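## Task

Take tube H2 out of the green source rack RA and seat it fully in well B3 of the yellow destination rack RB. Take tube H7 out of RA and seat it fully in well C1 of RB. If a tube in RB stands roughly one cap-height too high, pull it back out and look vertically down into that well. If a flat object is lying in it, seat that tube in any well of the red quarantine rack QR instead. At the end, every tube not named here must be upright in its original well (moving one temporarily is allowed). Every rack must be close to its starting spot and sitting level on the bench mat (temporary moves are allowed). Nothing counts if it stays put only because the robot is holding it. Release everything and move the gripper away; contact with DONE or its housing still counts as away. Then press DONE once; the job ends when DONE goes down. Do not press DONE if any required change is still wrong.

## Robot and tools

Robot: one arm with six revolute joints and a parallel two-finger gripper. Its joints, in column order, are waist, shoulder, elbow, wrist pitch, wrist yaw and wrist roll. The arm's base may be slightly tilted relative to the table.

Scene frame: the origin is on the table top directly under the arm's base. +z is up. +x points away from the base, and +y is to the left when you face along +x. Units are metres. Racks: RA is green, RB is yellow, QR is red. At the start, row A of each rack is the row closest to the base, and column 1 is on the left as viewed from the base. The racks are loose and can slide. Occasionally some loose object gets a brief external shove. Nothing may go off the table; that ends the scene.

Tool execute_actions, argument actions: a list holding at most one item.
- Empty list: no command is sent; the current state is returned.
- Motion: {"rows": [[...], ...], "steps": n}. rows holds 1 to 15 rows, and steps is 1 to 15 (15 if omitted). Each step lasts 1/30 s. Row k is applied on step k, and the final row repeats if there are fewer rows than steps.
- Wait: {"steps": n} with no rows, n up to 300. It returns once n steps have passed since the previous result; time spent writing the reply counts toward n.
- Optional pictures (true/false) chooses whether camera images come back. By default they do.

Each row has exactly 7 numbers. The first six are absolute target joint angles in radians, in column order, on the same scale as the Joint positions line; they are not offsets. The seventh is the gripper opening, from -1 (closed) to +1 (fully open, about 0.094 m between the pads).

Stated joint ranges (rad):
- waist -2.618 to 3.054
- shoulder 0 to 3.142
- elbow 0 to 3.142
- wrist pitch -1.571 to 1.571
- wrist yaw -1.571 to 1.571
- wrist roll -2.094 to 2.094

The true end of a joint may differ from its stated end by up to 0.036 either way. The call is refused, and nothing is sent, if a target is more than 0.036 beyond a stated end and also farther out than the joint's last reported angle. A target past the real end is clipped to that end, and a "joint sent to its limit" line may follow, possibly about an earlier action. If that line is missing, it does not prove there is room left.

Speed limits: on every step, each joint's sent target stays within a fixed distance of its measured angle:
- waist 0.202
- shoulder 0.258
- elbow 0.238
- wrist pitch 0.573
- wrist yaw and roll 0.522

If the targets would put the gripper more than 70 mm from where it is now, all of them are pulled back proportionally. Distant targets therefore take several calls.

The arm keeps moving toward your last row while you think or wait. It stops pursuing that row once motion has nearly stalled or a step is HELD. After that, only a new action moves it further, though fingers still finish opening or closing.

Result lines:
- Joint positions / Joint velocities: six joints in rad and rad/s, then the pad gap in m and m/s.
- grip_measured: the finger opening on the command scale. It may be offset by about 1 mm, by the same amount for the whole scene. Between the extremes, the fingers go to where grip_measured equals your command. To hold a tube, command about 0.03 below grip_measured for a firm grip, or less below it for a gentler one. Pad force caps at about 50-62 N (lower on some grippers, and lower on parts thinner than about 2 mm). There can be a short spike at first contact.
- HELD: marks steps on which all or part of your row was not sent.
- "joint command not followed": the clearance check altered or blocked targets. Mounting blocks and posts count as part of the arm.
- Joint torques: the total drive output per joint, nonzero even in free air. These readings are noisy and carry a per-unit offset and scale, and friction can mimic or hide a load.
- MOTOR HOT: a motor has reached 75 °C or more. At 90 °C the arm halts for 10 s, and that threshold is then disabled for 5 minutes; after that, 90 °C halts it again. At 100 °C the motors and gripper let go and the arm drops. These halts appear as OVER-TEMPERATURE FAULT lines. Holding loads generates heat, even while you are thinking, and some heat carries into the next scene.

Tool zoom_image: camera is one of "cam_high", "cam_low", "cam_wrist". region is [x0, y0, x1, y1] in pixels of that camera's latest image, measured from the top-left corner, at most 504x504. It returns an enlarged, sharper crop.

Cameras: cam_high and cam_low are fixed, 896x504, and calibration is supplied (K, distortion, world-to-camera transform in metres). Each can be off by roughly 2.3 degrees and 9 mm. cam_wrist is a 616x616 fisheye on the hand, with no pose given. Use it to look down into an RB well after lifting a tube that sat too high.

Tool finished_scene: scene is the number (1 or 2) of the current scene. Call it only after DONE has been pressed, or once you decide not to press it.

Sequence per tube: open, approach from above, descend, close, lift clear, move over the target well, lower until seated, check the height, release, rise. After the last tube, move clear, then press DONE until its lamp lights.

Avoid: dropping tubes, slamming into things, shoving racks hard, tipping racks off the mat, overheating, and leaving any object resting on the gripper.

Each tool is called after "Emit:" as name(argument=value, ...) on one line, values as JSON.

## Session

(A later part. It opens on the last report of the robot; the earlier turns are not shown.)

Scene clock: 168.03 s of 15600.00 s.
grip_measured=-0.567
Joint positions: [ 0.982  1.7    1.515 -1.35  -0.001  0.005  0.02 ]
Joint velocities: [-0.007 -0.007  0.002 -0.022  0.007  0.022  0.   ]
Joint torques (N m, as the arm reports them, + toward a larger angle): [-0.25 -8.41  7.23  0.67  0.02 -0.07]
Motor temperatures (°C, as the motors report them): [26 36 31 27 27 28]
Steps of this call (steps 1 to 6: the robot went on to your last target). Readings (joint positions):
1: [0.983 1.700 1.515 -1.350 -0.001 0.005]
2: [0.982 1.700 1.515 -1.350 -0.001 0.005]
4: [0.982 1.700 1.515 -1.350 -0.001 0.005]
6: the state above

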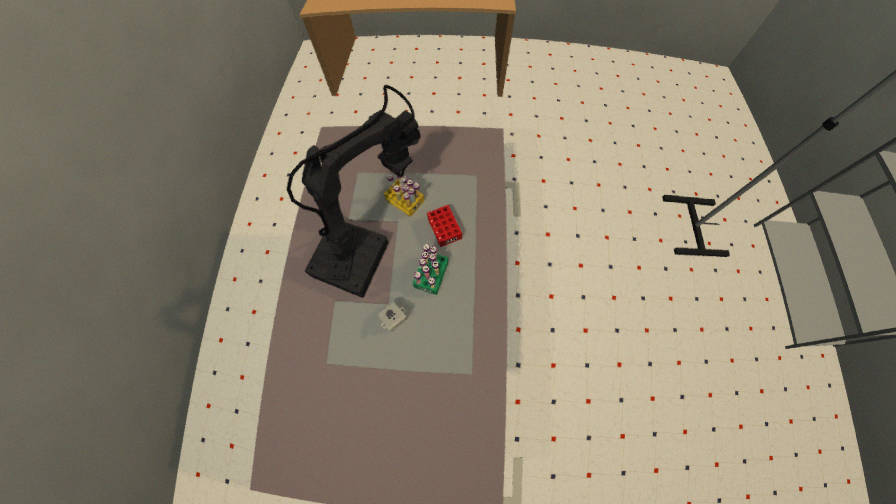

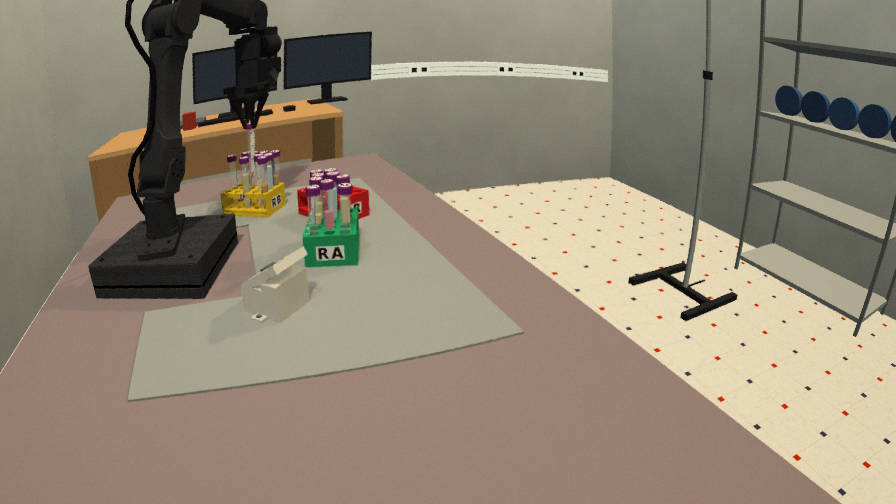

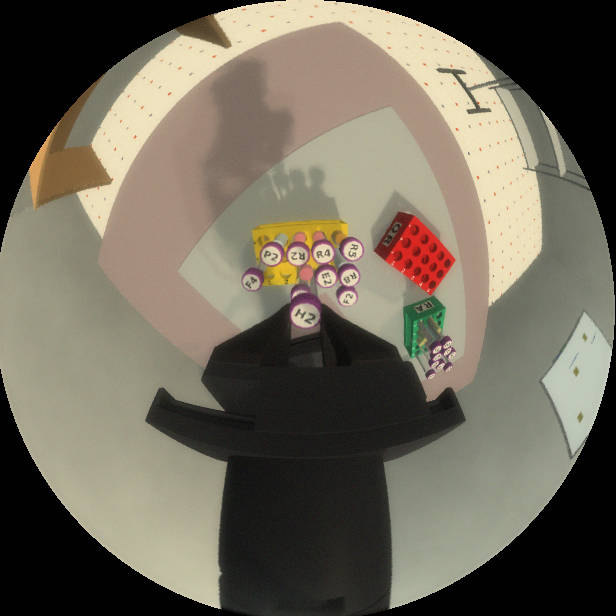

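Emit:
execute_actions(actions=[{"rows":[[0.99,1.685,1.52,-1.325,0,0,-0.6],[0.998,1.685,1.515,-1.325,0,0,-0.6],[1.005,1.685,1.51,-1.32,0,0,-0.6],[1.005,1.685,1.5,-1.31,0,0,-0.6],[1.005,1.685,1.49,-1.3,0,0,-0.6],[1.005,1.685,1.48,-1.29,0,0,-0.6],[1.005,1.685,1.47,-1.28,0,0,-0.6],[1.005,1.685,1.46,-1.27,0,0,-0.6],[1.005,1.685,1.45,-1.26,0,0,-0.6],[1.005,1.685,1.44,-1.25,0,0,-0.6]]}], pictures=false)

Emit:
execute_actions(actions=[{"steps":6}])

Emit:
zoom_image(camera="cam_wrist", region=[240, 210, 370, 330])

Emit:
zoom_image(camera="cam_low", region=[210, 110, 300, 220])

Scene clock: 173.60 s of 15600.00 s.
grip_measured=-0.567
Joint positions: [ 0.999  1.7    1.439 -1.29  -0.001  0.005  0.02 ]
Joint velocities: [-0.002 -0.012 -0.012  0.11   0.007 -0.022  0.   ]
Joint torques (N m, as the arm reports them, + toward a larger angle): [ 0.49 -8.37  6.04  0.65  0.03 -0.06]
Motor temperatures (°C, as the motors report them): [26 36 31 28 27 28]
Steps of this call (steps 1 to 15: the robot went on to your last target; steps 16 to 100: nothing new was sent; then 1.73 s passed at rest; steps 101 to 115: all 15 steps of this action). Readings (joint positions):
101: [0.982 1.700 1.515 -1.350 -0.001 0.005]
102: [0.983 1.700 1.515 -1.350 -0.001 0.005]
104: [0.989 1.700 1.513 -1.347 -0.001 0.005]
108: [0.999 1.700 1.483 -1.321 -0.001 0.005]
115: the state above

Scene clock: 173.80 s of 15600.00 s.
grip_measured=-0.567
Joint positions: [ 0.999  1.7    1.439 -1.278 -0.001  0.005  0.02 ]
Joint velocities: [ 0.007 -0.002 -0.002  0.037 -0.037 -0.022  0.001]
Joint torques (N m, as the arm reports them, + toward a larger angle): [ 0.55 -8.38  5.96  0.67  0.01 -0.06]
Motor temperatures (°C, as the motors report them): [26 36 31 28 27 28]
Steps of this call (steps 1 to 6: the robot went on to your last target). Readings (joint positions):
1: [0.999 1.700 1.439 -1.287 -0.001 0.005]
2: [0.999 1.700 1.439 -1.284 -0.001 0.005]
4: [0.999 1.700 1.439 -1.280 -0.001 0.005]
6: the state above

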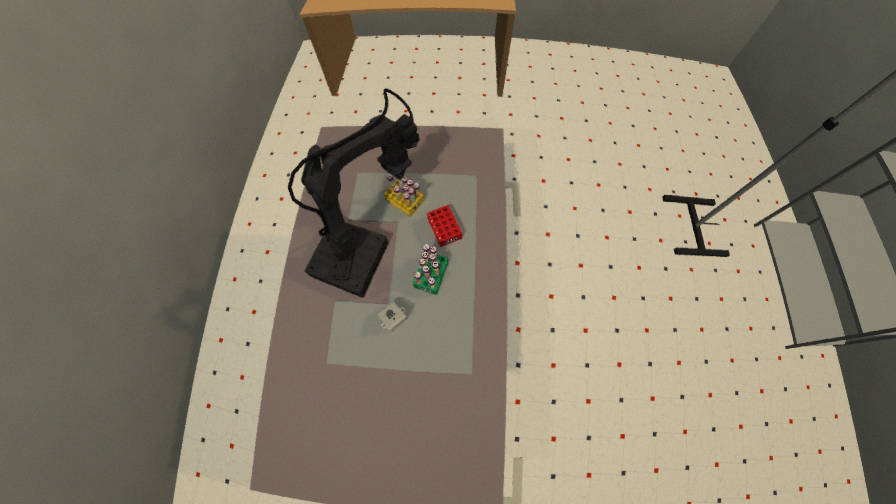

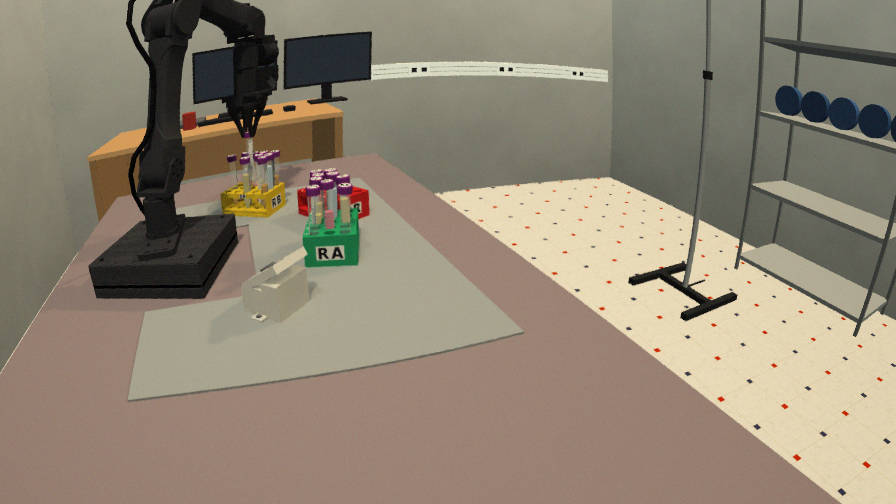

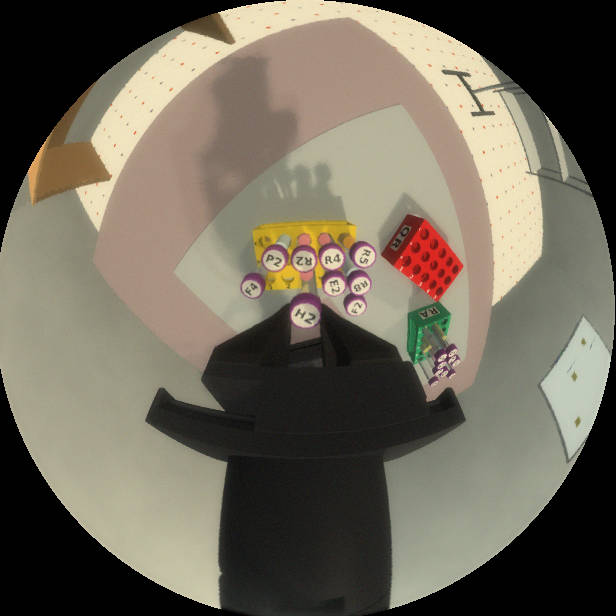

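Region (240, 210, 370, 330) of cam_wrist's 616x616 image, scaled by 3.877, with more detail than that image has; it fills the top 465 rows of this view, and the rest is white.

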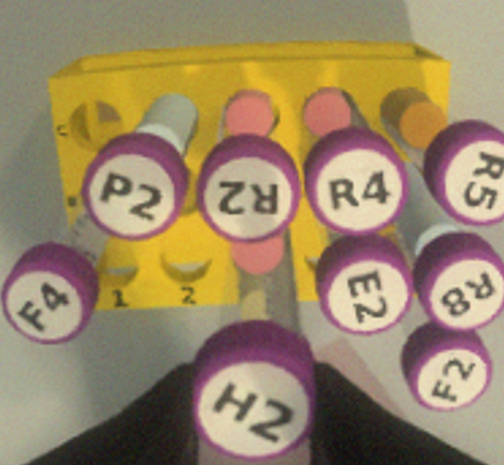

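Region (210, 110, 300, 220) of cam_low's 896x504 image, scaled by 4.582, with more detail than that image has; it fills the left 412 columns of this view, and the rest is white.

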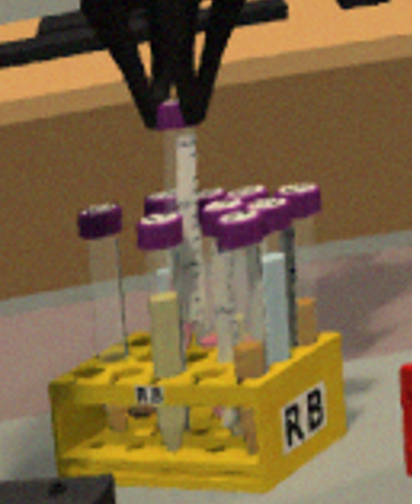

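Emit:
execute_actions(actions=[{"rows":[[1.005,1.686,1.432,-1.243,0,0,-0.6],[1.005,1.687,1.424,-1.234,0,0,-0.6],[1.005,1.688,1.416,-1.225,0,0,-0.6],[1.005,1.689,1.408,-1.216,0,0,-0.6],[1.005,1.69,1.4,-1.207,0,0,-0.6],[1.005,1.691,1.391,-1.198,0,0,-0.6],[1.005,1.692,1.382,-1.188,0,0,-0.6],[1.005,1.693,1.373,-1.178,0,0,-0.6],[1.005,1.694,1.364,-1.168,0,0,-0.6],[1.005,1.695,1.355,-1.158,0,0,-0.6],[1.005,1.696,1.346,-1.148,0,0,-0.6],[1.005,1.697,1.337,-1.138,0,0,-0.6],[1.005,1.698,1.328,-1.128,0,0,-0.6],[1.005,1.699,1.319,-1.119,0,0,-0.6],[1.005,1.7,1.31,-1.11,0,0,-0.6]]}], pictures=false)

Emit:
execute_actions(actions=[{"steps":10}])

Emit:
zoom_image(camera="cam_wrist", region=[220, 210, 400, 350])

Emit:
zoom_image(camera="cam_low", region=[210, 110, 300, 220])

Scene clock: 181.27 s of 15600.00 s.
grip_measured=-0.567
Joint positions: [ 0.999  1.7    1.332 -1.159 -0.001  0.005  0.02 ]
Joint velocities: [-0.007 -0.002 -0.266  0.388  0.007 -0.022  0.   ]
Joint torques (N m, as the arm reports them, + toward a larger angle): [ 0.49 -7.22  5.39  0.49  0.   -0.06]
Motor temperatures (°C, as the motors report them): [26 37 30 28 27 28]
Steps of this call (steps 1 to 30: the robot went on to your last target; steps 31 to 90: nothing new was sent; then 3.97 s passed at rest; steps 91 to 105: all 15 steps of this action). Readings (joint positions):
91: [0.999 1.700 1.439 -1.275 -0.001 0.005]
92: [0.999 1.700 1.438 -1.272 -0.001 0.005]
94: [0.999 1.700 1.428 -1.260 -0.001 0.005]
98: [0.999 1.700 1.392 -1.233 -0.001 0.005]
105: the state above

Scene clock: 181.60 s of 15600.00 s.
grip_measured=-0.567
Joint positions: [ 0.999  1.7    1.314 -1.132 -0.001  0.005  0.02 ]
Joint velocities: [ 0.002 -0.007 -0.002  0.007 -0.022 -0.022 -0.   ]
Joint torques (N m, as the arm reports them, + toward a larger angle): [ 0.51 -7.2   5.56  0.66  0.03 -0.06]
Motor temperatures (°C, as the motors report them): [26 37 30 28 27 28]
Steps of this call (steps 1 to 10: the robot went on to your last target). Readings (joint positions):
1: [0.999 1.700 1.324 -1.150 -0.001 0.005]
2: [0.999 1.700 1.319 -1.143 -0.001 0.005]
4: [0.999 1.700 1.314 -1.136 -0.001 0.005]
8: [0.999 1.700 1.314 -1.132 -0.001 0.005]
10: the state above

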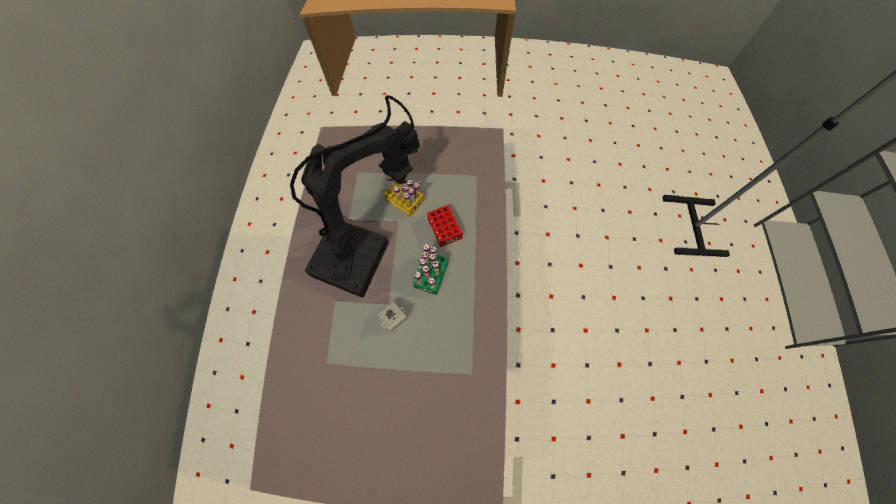

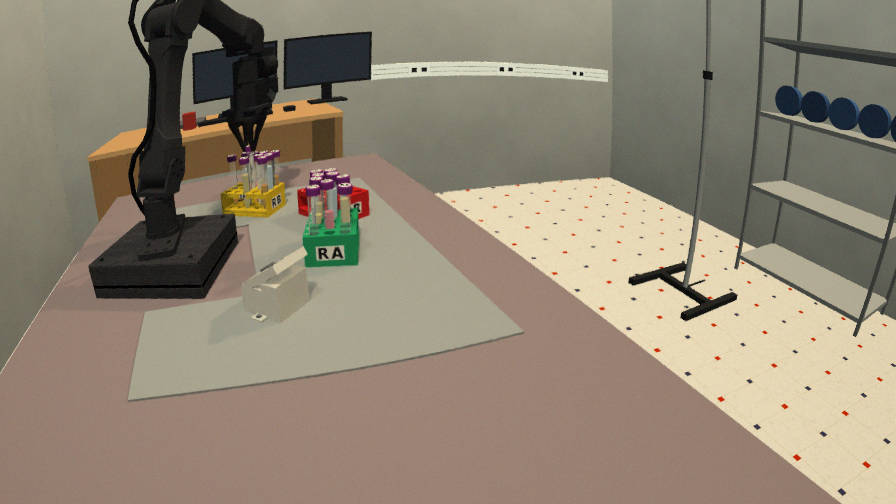

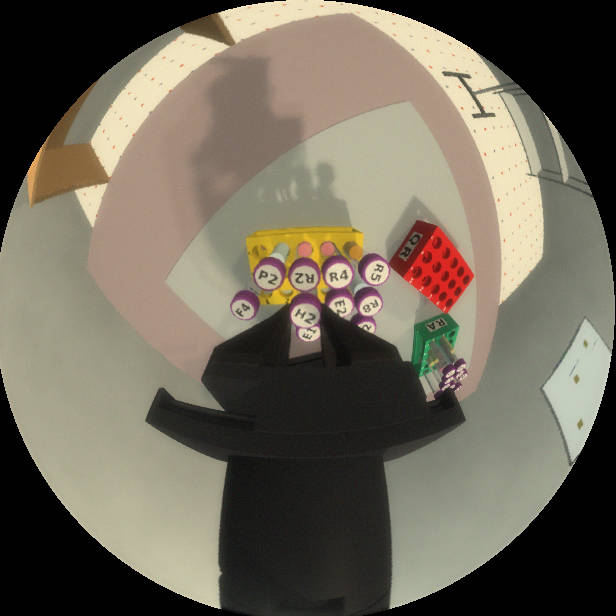

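Region (220, 210, 400, 350) of cam_wrist's 616x616 image, scaled by 2.800, with more detail than that image has.

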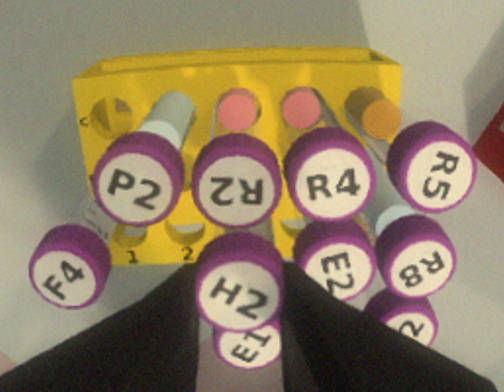

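Region (210, 110, 300, 220) of cam_low's 896x504 image, scaled by 4.582, with more detail than that image has; it fills the left 412 columns of this view, and the rest is white.

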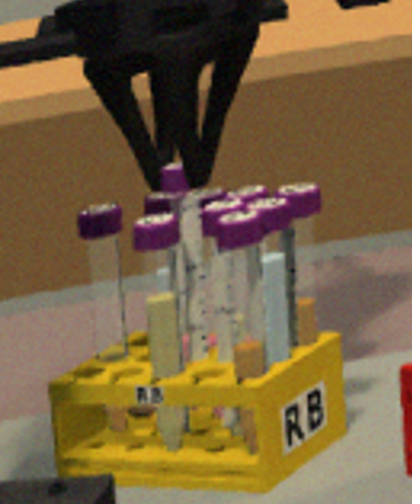

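Emit:
execute_actions(actions=[{"rows":[[1.005,1.705,1.31,-1.1,0,0,-0.6],[1.005,1.71,1.308,-1.09,0,0,-0.6],[1.005,1.714,1.304,-1.08,0,0,-0.6],[1.005,1.714,1.3,-1.075,0,0,-0.6],[1.005,1.714,1.3,-1.075,0,0,-0.6],[1.005,1.714,1.3,-1.075,0,0,-0.6],[1.005,1.714,1.3,-1.075,0,0,-0.6],[1.005,1.714,1.3,-1.075,0,0,-0.6],[1.005,1.714,1.3,-1.075,0,0,-0.6],[1.005,1.714,1.3,-1.075,0,0,-0.6],[1.005,1.714,1.3,-1.075,0,0,-0.57],[1.005,1.714,1.3,-1.075,0,0,-0.55],[1.005,1.714,1.3,-1.075,0,0,-0.5],[1.005,1.714,1.3,-1.075,0,0,-0.4]]}], pictures=false)

Emit:
execute_actions(actions=[{"rows":[[1.005,1.7,1.34,-1.1,0,0,-0.4],[1.005,1.69,1.36,-1.13,0,0,-0.4],[1.005,1.69,1.38,-1.15,0,0,-0.3],[1.005,1.69,1.4,-1.17,0,0,-0.1],[1.005,1.69,1.42,-1.19,0,0,0.2],[1.005,1.69,1.44,-1.22,0,0,0.2]]}])

Emit:
zoom_image(camera="cam_wrist", region=[220, 210, 400, 350])

Emit:
zoom_image(camera="cam_low", region=[210, 110, 300, 220])

Scene clock: 189.37 s of 15600.00 s.
grip_measured=-0.411
Joint positions: [ 0.999  1.716  1.304 -1.107 -0.001  0.005  0.028]
Joint velocities: [-0.002  0.046  0.002  0.037 -0.081 -0.022  0.017]
Joint torques (N m, as the arm reports them, + toward a larger angle): [ 0.54 -7.71  5.53  0.71  0.02 -0.05]
Motor temperatures (°C, as the motors report them): [26 36 30 28 27 28]
Steps of this call (steps 1 to 30: the robot went on to your last target; steps 31 to 90: nothing new was sent; then 4.27 s passed at rest; steps 91 to 105: all 15 steps of this action). Readings (joint positions):
91: [0.999 1.700 1.314 -1.131 -0.001 0.005]
92: [0.999 1.701 1.314 -1.129 -0.001 0.005]
94: [0.999 1.706 1.314 -1.121 -0.001 0.005]
98: [0.999 1.715 1.304 -1.111 -0.001 0.005]
105: the state above

Scene clock: 189.87 s of 15600.00 s.
grip_measured=+0.199
Joint positions: [ 0.999  1.714  1.414 -1.202 -0.001  0.005  0.056]
Joint velocities: [ 0.017 -0.007  0.012 -0.051 -0.081 -0.022  0.001]
Joint torques (N m, as the arm reports them, + toward a larger angle): [ 0.55 -9.27  8.15  0.49  0.02 -0.04]
Motor temperatures (°C, as the motors report them): [26 37 30 28 27 28]
Steps of this call (steps 1 to 15: all 15 steps of this action). Readings (joint positions):
1: [0.999 1.716 1.304 -1.107 -0.001 0.005]
2: [0.999 1.716 1.307 -1.111 -0.001 0.005]
4: [0.999 1.716 1.328 -1.132 -0.001 0.005]
8: [0.999 1.715 1.401 -1.174 -0.001 0.005]
15: the state above

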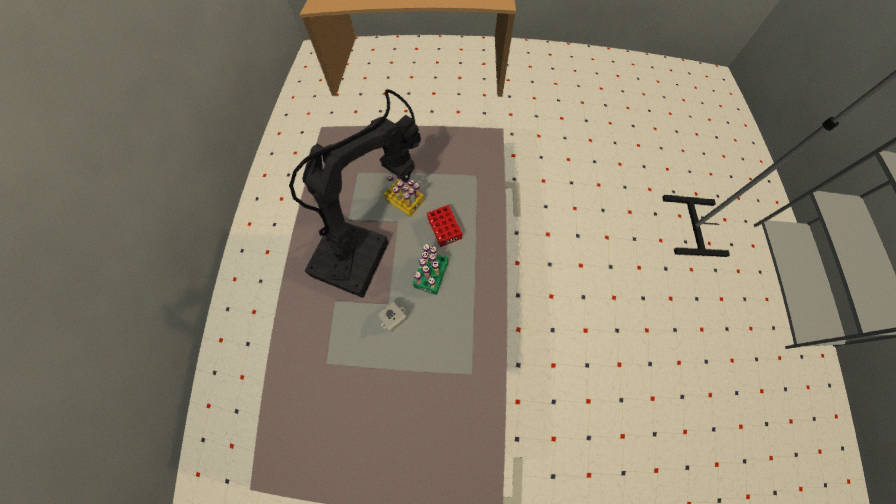

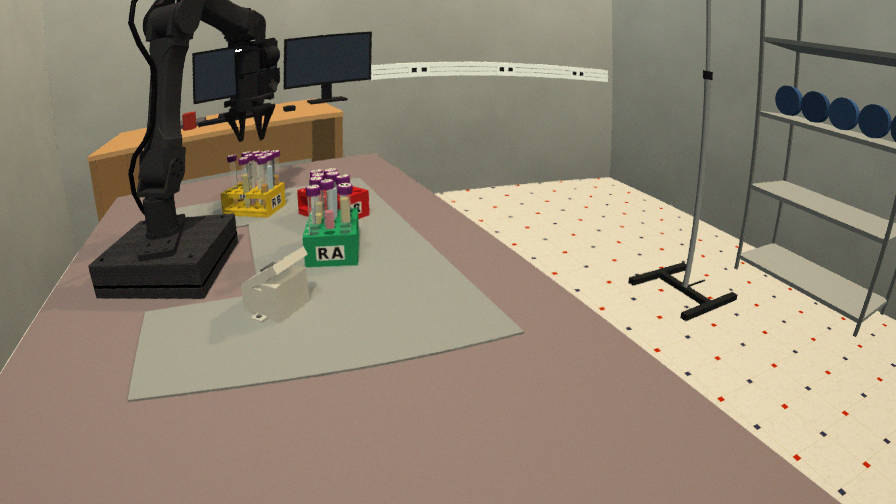

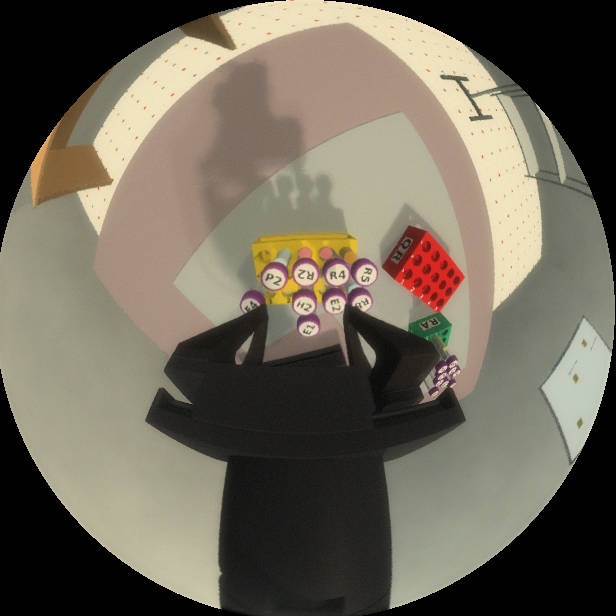

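Region (220, 210, 400, 350) of cam_wrist's 616x616 image, scaled by 2.800, with more detail than that image has.

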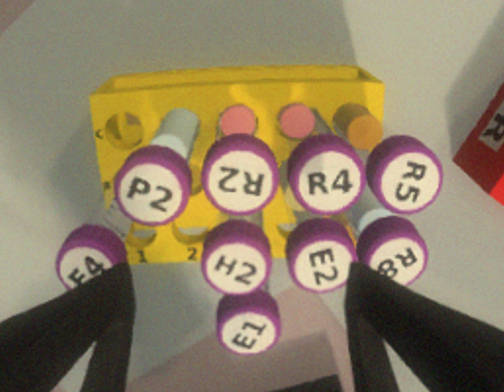

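Region (210, 110, 300, 220) of cam_low's 896x504 image, scaled by 4.582, with more detail than that image has; it fills the left 412 columns of this view, and the rest is white.

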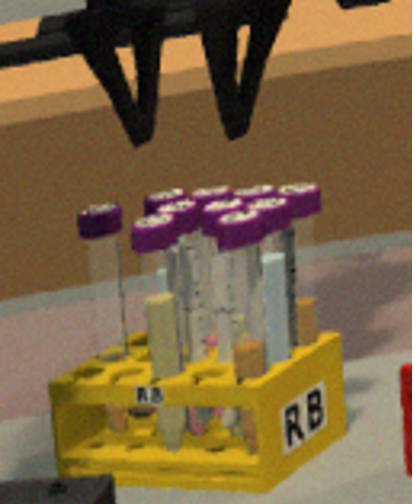

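Emit:
execute_actions(actions=[{"rows":[[0.97,1.68,1.42,-1.22,0,0.1,0.2],[0.92,1.67,1.41,-1.22,0,0.2,0.15],[0.86,1.66,1.4,-1.22,0,0.3,0.1],[0.79,1.65,1.39,-1.22,0,0.4,0.05],[0.71,1.642,1.38,-1.22,0,0.5,0],[0.63,1.642,1.37,-1.22,0,0.6,-0.05],[0.55,1.642,1.36,-1.22,0,0.7,-0.1],[0.47,1.642,1.35,-1.22,0,0.8,-0.15],[0.39,1.642,1.345,-1.22,0,0.9,-0.2],[0.31,1.642,1.34,-1.22,0,1.0,-0.2],[0.24,1.642,1.335,-1.22,0,1.05,-0.2],[0.18,1.642,1.33,-1.215,0,1.05,-0.2],[0.13,1.642,1.325,-1.21,0,1.05,-0.2],[0.095,1.642,1.32,-1.21,0,1.05,-0.2],[0.072,1.642,1.32,-1.21,0,1.05,-0.2]]}], pictures=false)

Emit:
execute_actions(actions=[{"steps":12}])

Emit:
zoom_image(camera="cam_wrist", region=[210, 200, 410, 370])

Scene clock: 198.57 s of 15600.00 s.
grip_measured=-0.198
Joint positions: [ 0.138  1.681  1.332 -1.203 -0.005  0.903  0.038]
Joint velocities: [-1.751 -0.007 -0.149 -0.066  0.154  0.93  -0.   ]
Joint torques (N m, as the arm reports them, + toward a larger angle): [  4.02 -10.08   5.45   0.41  -0.16   0.02]
Motor temperatures (°C, as the motors report them): [26 38 31 27 27 28]
Steps of this call (steps 1 to 30: the robot went on to your last target; steps 31 to 200: nothing new was sent; then 1.53 s passed at rest; steps 201 to 215: all 15 steps of this action). Readings (joint positions):
201: [0.997 1.714 1.414 -1.213 -0.002 0.018]
202: [0.988 1.714 1.414 -1.213 -0.006 0.047]
204: [0.926 1.707 1.407 -1.212 -0.017 0.145]
208: [0.657 1.683 1.377 -1.210 -0.017 0.441]
215: the state above

Scene clock: 198.97 s of 15600.00 s.
grip_measured=-0.198
Joint positions: [ 0.068  1.681  1.323 -1.203 -0.003  1.033  0.038]
Joint velocities: [ 0.012 -0.002  0.007 -0.022 -0.022  0.037 -0.001]
Joint torques (N m, as the arm reports them, + toward a larger angle): [ 0.34 -9.99  5.6   0.37  0.08  0.08]
Motor temperatures (°C, as the motors report them): [26 38 31 27 27 28]
Steps of this call (steps 1 to 12: the robot went on to your last target). Readings (joint positions):
1: [0.088 1.681 1.329 -1.203 0.002 0.932]
2: [0.057 1.681 1.326 -1.203 0.008 0.955]
4: [0.045 1.681 1.323 -1.203 0.011 0.988]
8: [0.066 1.681 1.323 -1.203 0.000 1.020]
12: the state above

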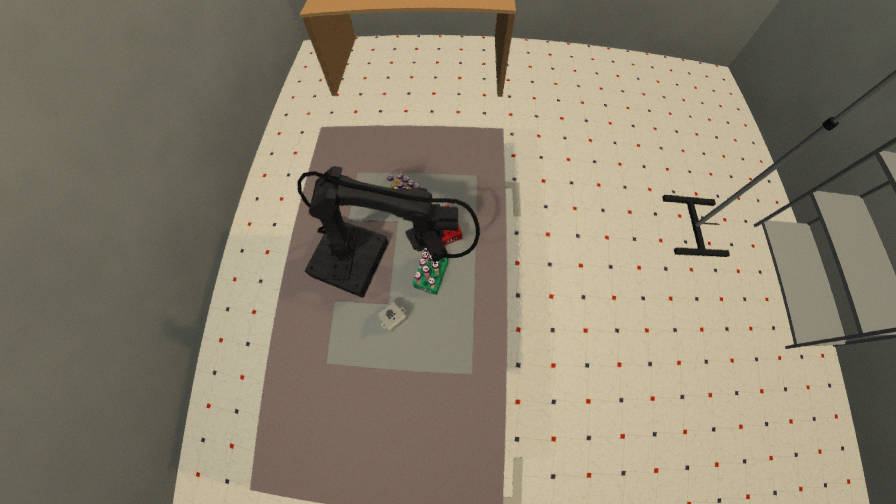

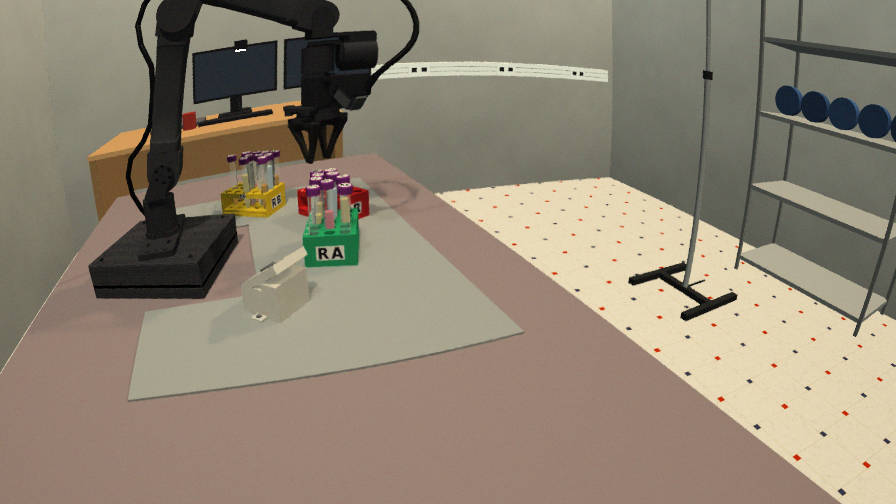

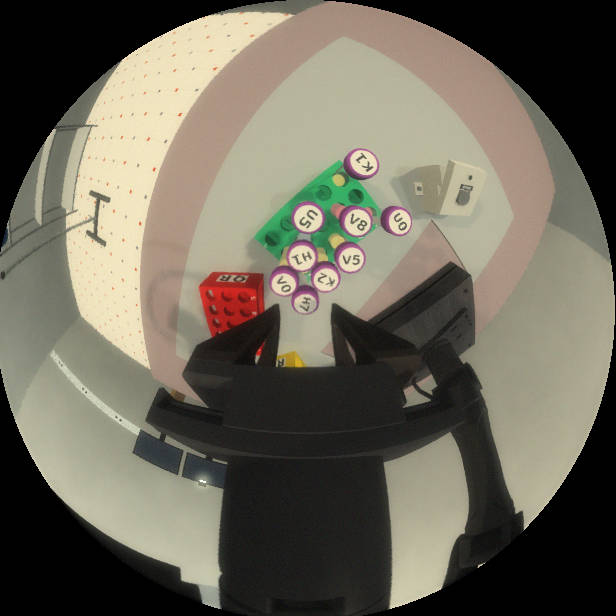

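Region (210, 200, 410, 370) of cam_wrist's 616x616 image, scaled by 2.520, with more detail than that image has; it fills the top 428 rows of this view, and the rest is white.

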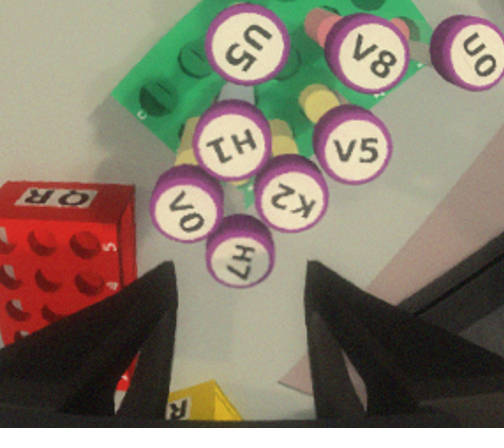

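Emit:
execute_actions(actions=[{"rows":[[0.078,1.66,1.32,-1.19,0,1.05,-0.2],[0.083,1.67,1.315,-1.175,0,1.05,-0.2],[0.084,1.675,1.31,-1.165,0,1.05,-0.2],[0.084,1.68,1.3,-1.155,0,1.05,-0.2],[0.084,1.683,1.29,-1.145,0,1.05,-0.2],[0.084,1.685,1.28,-1.133,0,1.05,-0.2],[0.084,1.687,1.27,-1.122,0,1.05,-0.2],[0.084,1.688,1.26,-1.11,0,1.05,-0.2],[0.084,1.689,1.25,-1.1,0,1.05,-0.2],[0.084,1.69,1.24,-1.09,0,1.05,-0.2],[0.084,1.69,1.232,-1.08,0,1.05,-0.2],[0.084,1.69,1.223,-1.07,0,1.05,-0.2]]}], pictures=false)

Emit:
execute_actions(actions=[{"steps":8}])

Emit:
zoom_image(camera="cam_wrist", region=[210, 200, 410, 370])

Scene clock: 205.47 s of 15600.00 s.
grip_measured=-0.198
Joint positions: [ 0.077  1.693  1.226 -1.112 -0.005  1.042  0.038]
Joint velocities: [-0.012  0.056 -0.09   0.125  0.051 -0.125  0.   ]
Joint torques (N m, as the arm reports them, + toward a larger angle): [ 0.5  -7.37  5.88  0.62  0.08  0.09]
Motor temperatures (°C, as the motors report them): [26 38 31 27 27 28]
Steps of this call (steps 1 to 30: the robot went on to your last target; steps 31 to 90: nothing new was sent; then 3.00 s passed at rest; steps 91 to 105: all 15 steps of this action). Readings (joint positions):
91: [0.068 1.681 1.323 -1.203 -0.005 1.042]
92: [0.069 1.681 1.323 -1.202 -0.005 1.042]
94: [0.072 1.681 1.319 -1.193 -0.005 1.042]
98: [0.077 1.681 1.283 -1.161 -0.005 1.042]
105: the state above

Scene clock: 205.73 s of 15600.00 s.
grip_measured=-0.198
Joint positions: [ 0.077  1.695  1.224 -1.093 -0.005  1.042  0.038]
Joint velocities: [ 0.007 -0.002 -0.002 -0.007 -0.081 -0.007 -0.001]
Joint torques (N m, as the arm reports them, + toward a larger angle): [ 0.56 -7.27  5.65  0.59  0.07  0.08]
Motor temperatures (°C, as the motors report them): [26 38 31 27 27 28]
Steps of this call (steps 1 to 8: the robot went on to your last target). Readings (joint positions):
1: [0.077 1.694 1.224 -1.108 -0.005 1.042]
2: [0.077 1.695 1.224 -1.105 -0.005 1.042]
4: [0.077 1.695 1.224 -1.099 -0.005 1.042]
8: the state above

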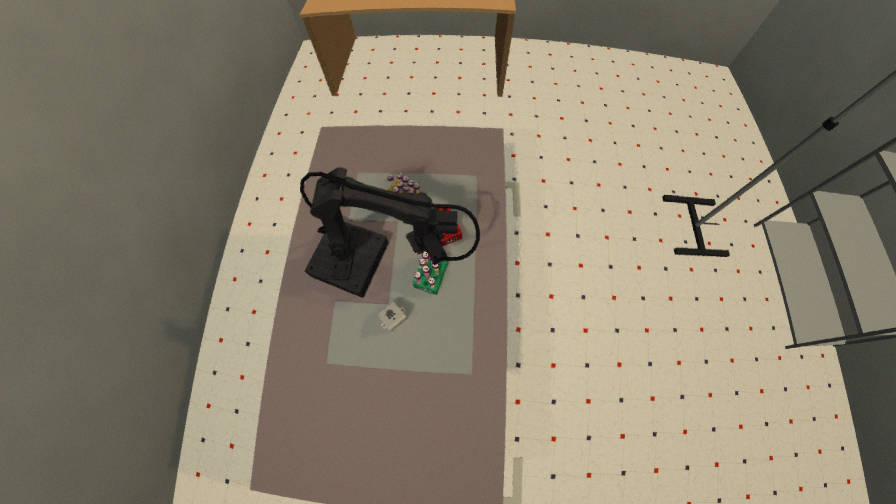

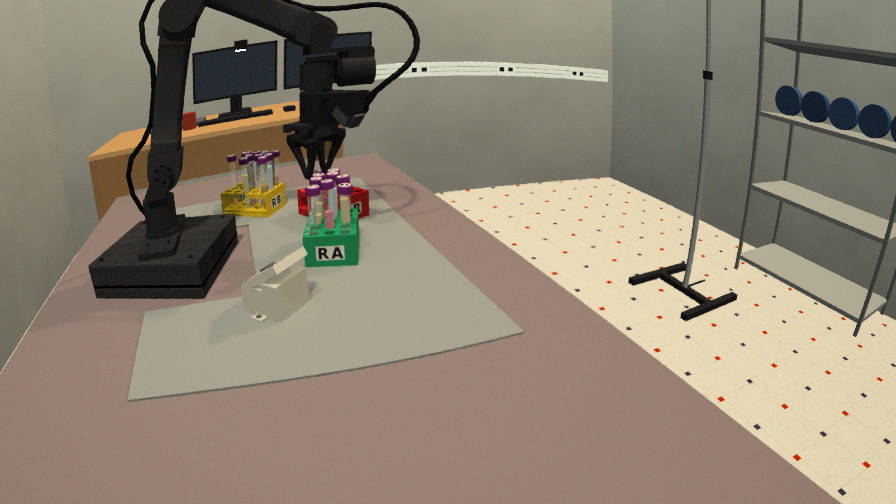

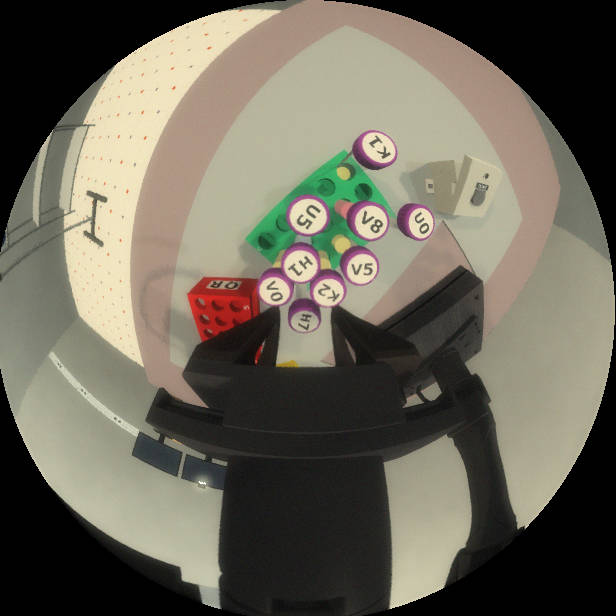

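Region (210, 200, 410, 370) of cam_wrist's 616x616 image, scaled by 2.520, with more detail than that image has; it fills the top 428 rows of this view, and the rest is white.

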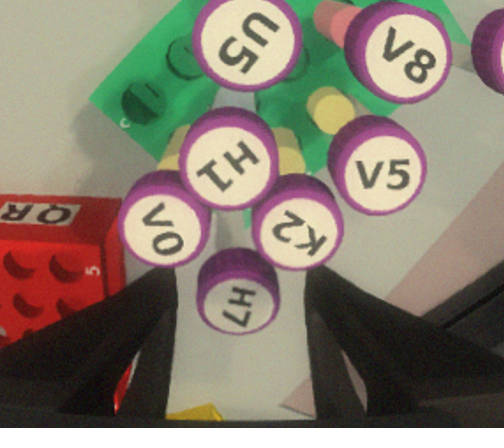

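Emit:
execute_actions(actions=[{"rows":[[0.08,1.69,1.223,-1.08,0,1.05,-0.3],[0.08,1.69,1.223,-1.09,0,1.05,-0.4],[0.08,1.69,1.223,-1.09,0,1.05,-0.47],[0.08,1.69,1.223,-1.09,0,1.05,-0.52],[0.08,1.69,1.223,-1.09,0,1.05,-0.55],[0.08,1.69,1.223,-1.09,0,1.05,-0.58],[0.08,1.69,1.23,-1.09,0,1.05,-0.6],[0.08,1.68,1.24,-1.095,0,1.05,-0.6],[0.08,1.67,1.25,-1.1,0,1.05,-0.6]],"steps":12}], pictures=false)

Emit:
execute_actions(actions=[{"rows":[[0.08,1.665,1.265,-1.115,0,1.05,-0.6],[0.08,1.66,1.28,-1.135,0,1.05,-0.6],[0.08,1.655,1.3,-1.158,0,1.05,-0.6],[0.08,1.65,1.32,-1.18,0,1.05,-0.6],[0.08,1.648,1.34,-1.203,0,1.05,-0.6],[0.08,1.646,1.36,-1.225,0,1.05,-0.6],[0.08,1.645,1.38,-1.248,0,1.05,-0.6],[0.08,1.645,1.4,-1.27,0,1.05,-0.6],[0.08,1.645,1.42,-1.29,0,1.05,-0.6],[0.08,1.645,1.44,-1.31,0,1.05,-0.6],[0.08,1.645,1.46,-1.33,0,1.05,-0.6],[0.08,1.645,1.485,-1.355,0,1.05,-0.6],[0.08,1.645,1.51,-1.38,0,1.05,-0.6],[0.08,1.645,1.53,-1.4,0,1.05,-0.6],[0.08,1.645,1.55,-1.42,0,1.05,-0.6]]}], pictures=false)

Emit:
execute_actions(actions=[{"steps":10}])

Scene clock: 216.80 s of 15600.00 s.
grip_measured=-0.566
Joint positions: [ 0.077  1.695  1.224 -1.091 -0.006  1.042  0.02 ]
Joint velocities: [-0.002  0.002 -0.002 -0.037  0.037  0.022 -0.001]
Joint torques (N m, as the arm reports them, + toward a larger angle): [ 0.15 -8.88  8.03  0.37  0.08  0.09]
Motor temperatures (°C, as the motors report them): [26 38 30 27 27 28]
Steps of this call (steps 1 to 30: the robot went on to your last target; steps 31 to 110: nothing new was sent; then 7.00 s passed at rest; steps 111 to 122: all 12 steps of this action). Readings (joint positions):
111: [0.077 1.695 1.224 -1.091 -0.006 1.042]
112: [0.077 1.695 1.224 -1.091 -0.006 1.042]
114: [0.077 1.695 1.224 -1.091 -0.006 1.042]
118: [0.077 1.695 1.224 -1.091 -0.006 1.042]
122: the state above

Scene clock: 217.30 s of 15600.00 s.
grip_measured=-0.566
Joint positions: [ 0.077  1.68   1.484 -1.327 -0.008  1.042  0.02 ]
Joint velocities: [ 0.002  0.007  0.628 -0.549 -0.051 -0.066 -0.   ]
Joint torques (N m, as the arm reports them, + toward a larger angle): [ 0.16 -9.77  8.31  0.44  0.14  0.08]
Motor temperatures (°C, as the motors report them): [26 38 30 27 27 28]
Steps of this call (steps 1 to 15: all 15 steps of this action). Readings (joint positions):
1: [0.077 1.695 1.224 -1.092 -0.006 1.042]
2: [0.077 1.695 1.227 -1.096 -0.007 1.042]
4: [0.077 1.695 1.249 -1.119 -0.007 1.042]
8: [0.077 1.690 1.327 -1.196 -0.006 1.042]
15: the state above

Scene clock: 217.63 s of 15600.00 s.
grip_measured=-0.566
Joint positions: [ 0.077  1.67   1.521 -1.4   -0.01   1.042  0.02 ]
Joint velocities: [-0.012 -0.012  0.002 -0.037 -0.037 -0.022 -0.001]
Joint torques (N m, as the arm reports them, + toward a larger angle): [ 0.15 -8.88  8.37  0.38  0.13  0.09]
Motor temperatures (°C, as the motors report them): [26 38 30 27 27 28]
Steps of this call (steps 1 to 10: the robot went on to your last target). Readings (joint positions):
1: [0.077 1.679 1.501 -1.344 -0.009 1.042]
2: [0.077 1.676 1.512 -1.355 -0.010 1.042]
4: [0.077 1.671 1.520 -1.373 -0.010 1.042]
8: [0.077 1.670 1.521 -1.395 -0.010 1.042]
10: the state above

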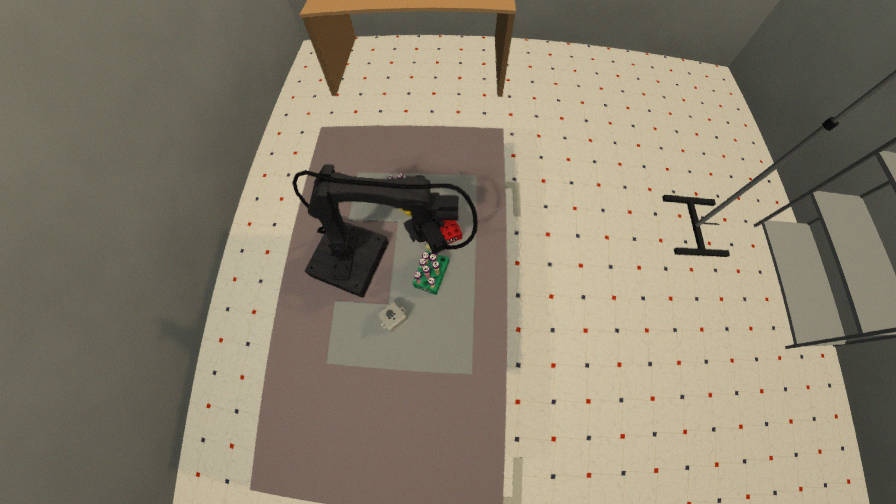

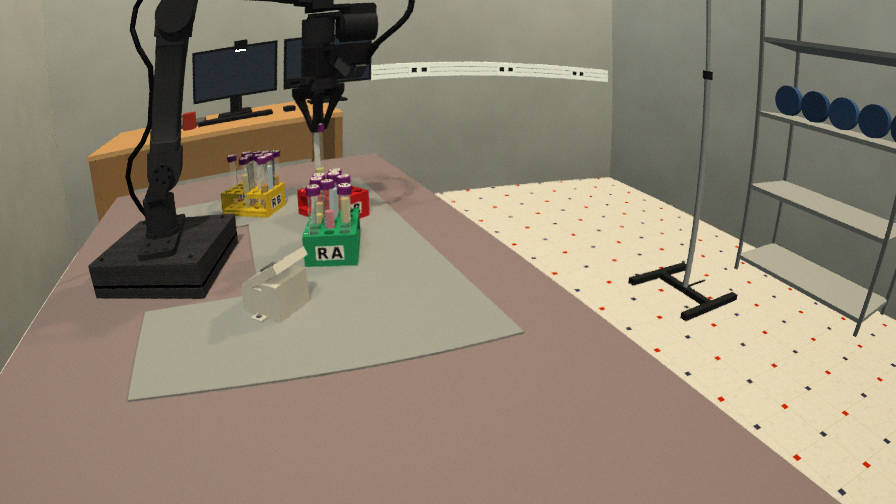

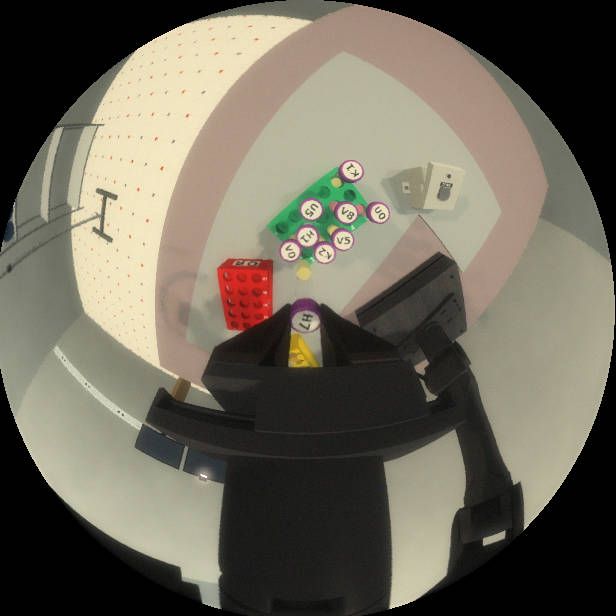

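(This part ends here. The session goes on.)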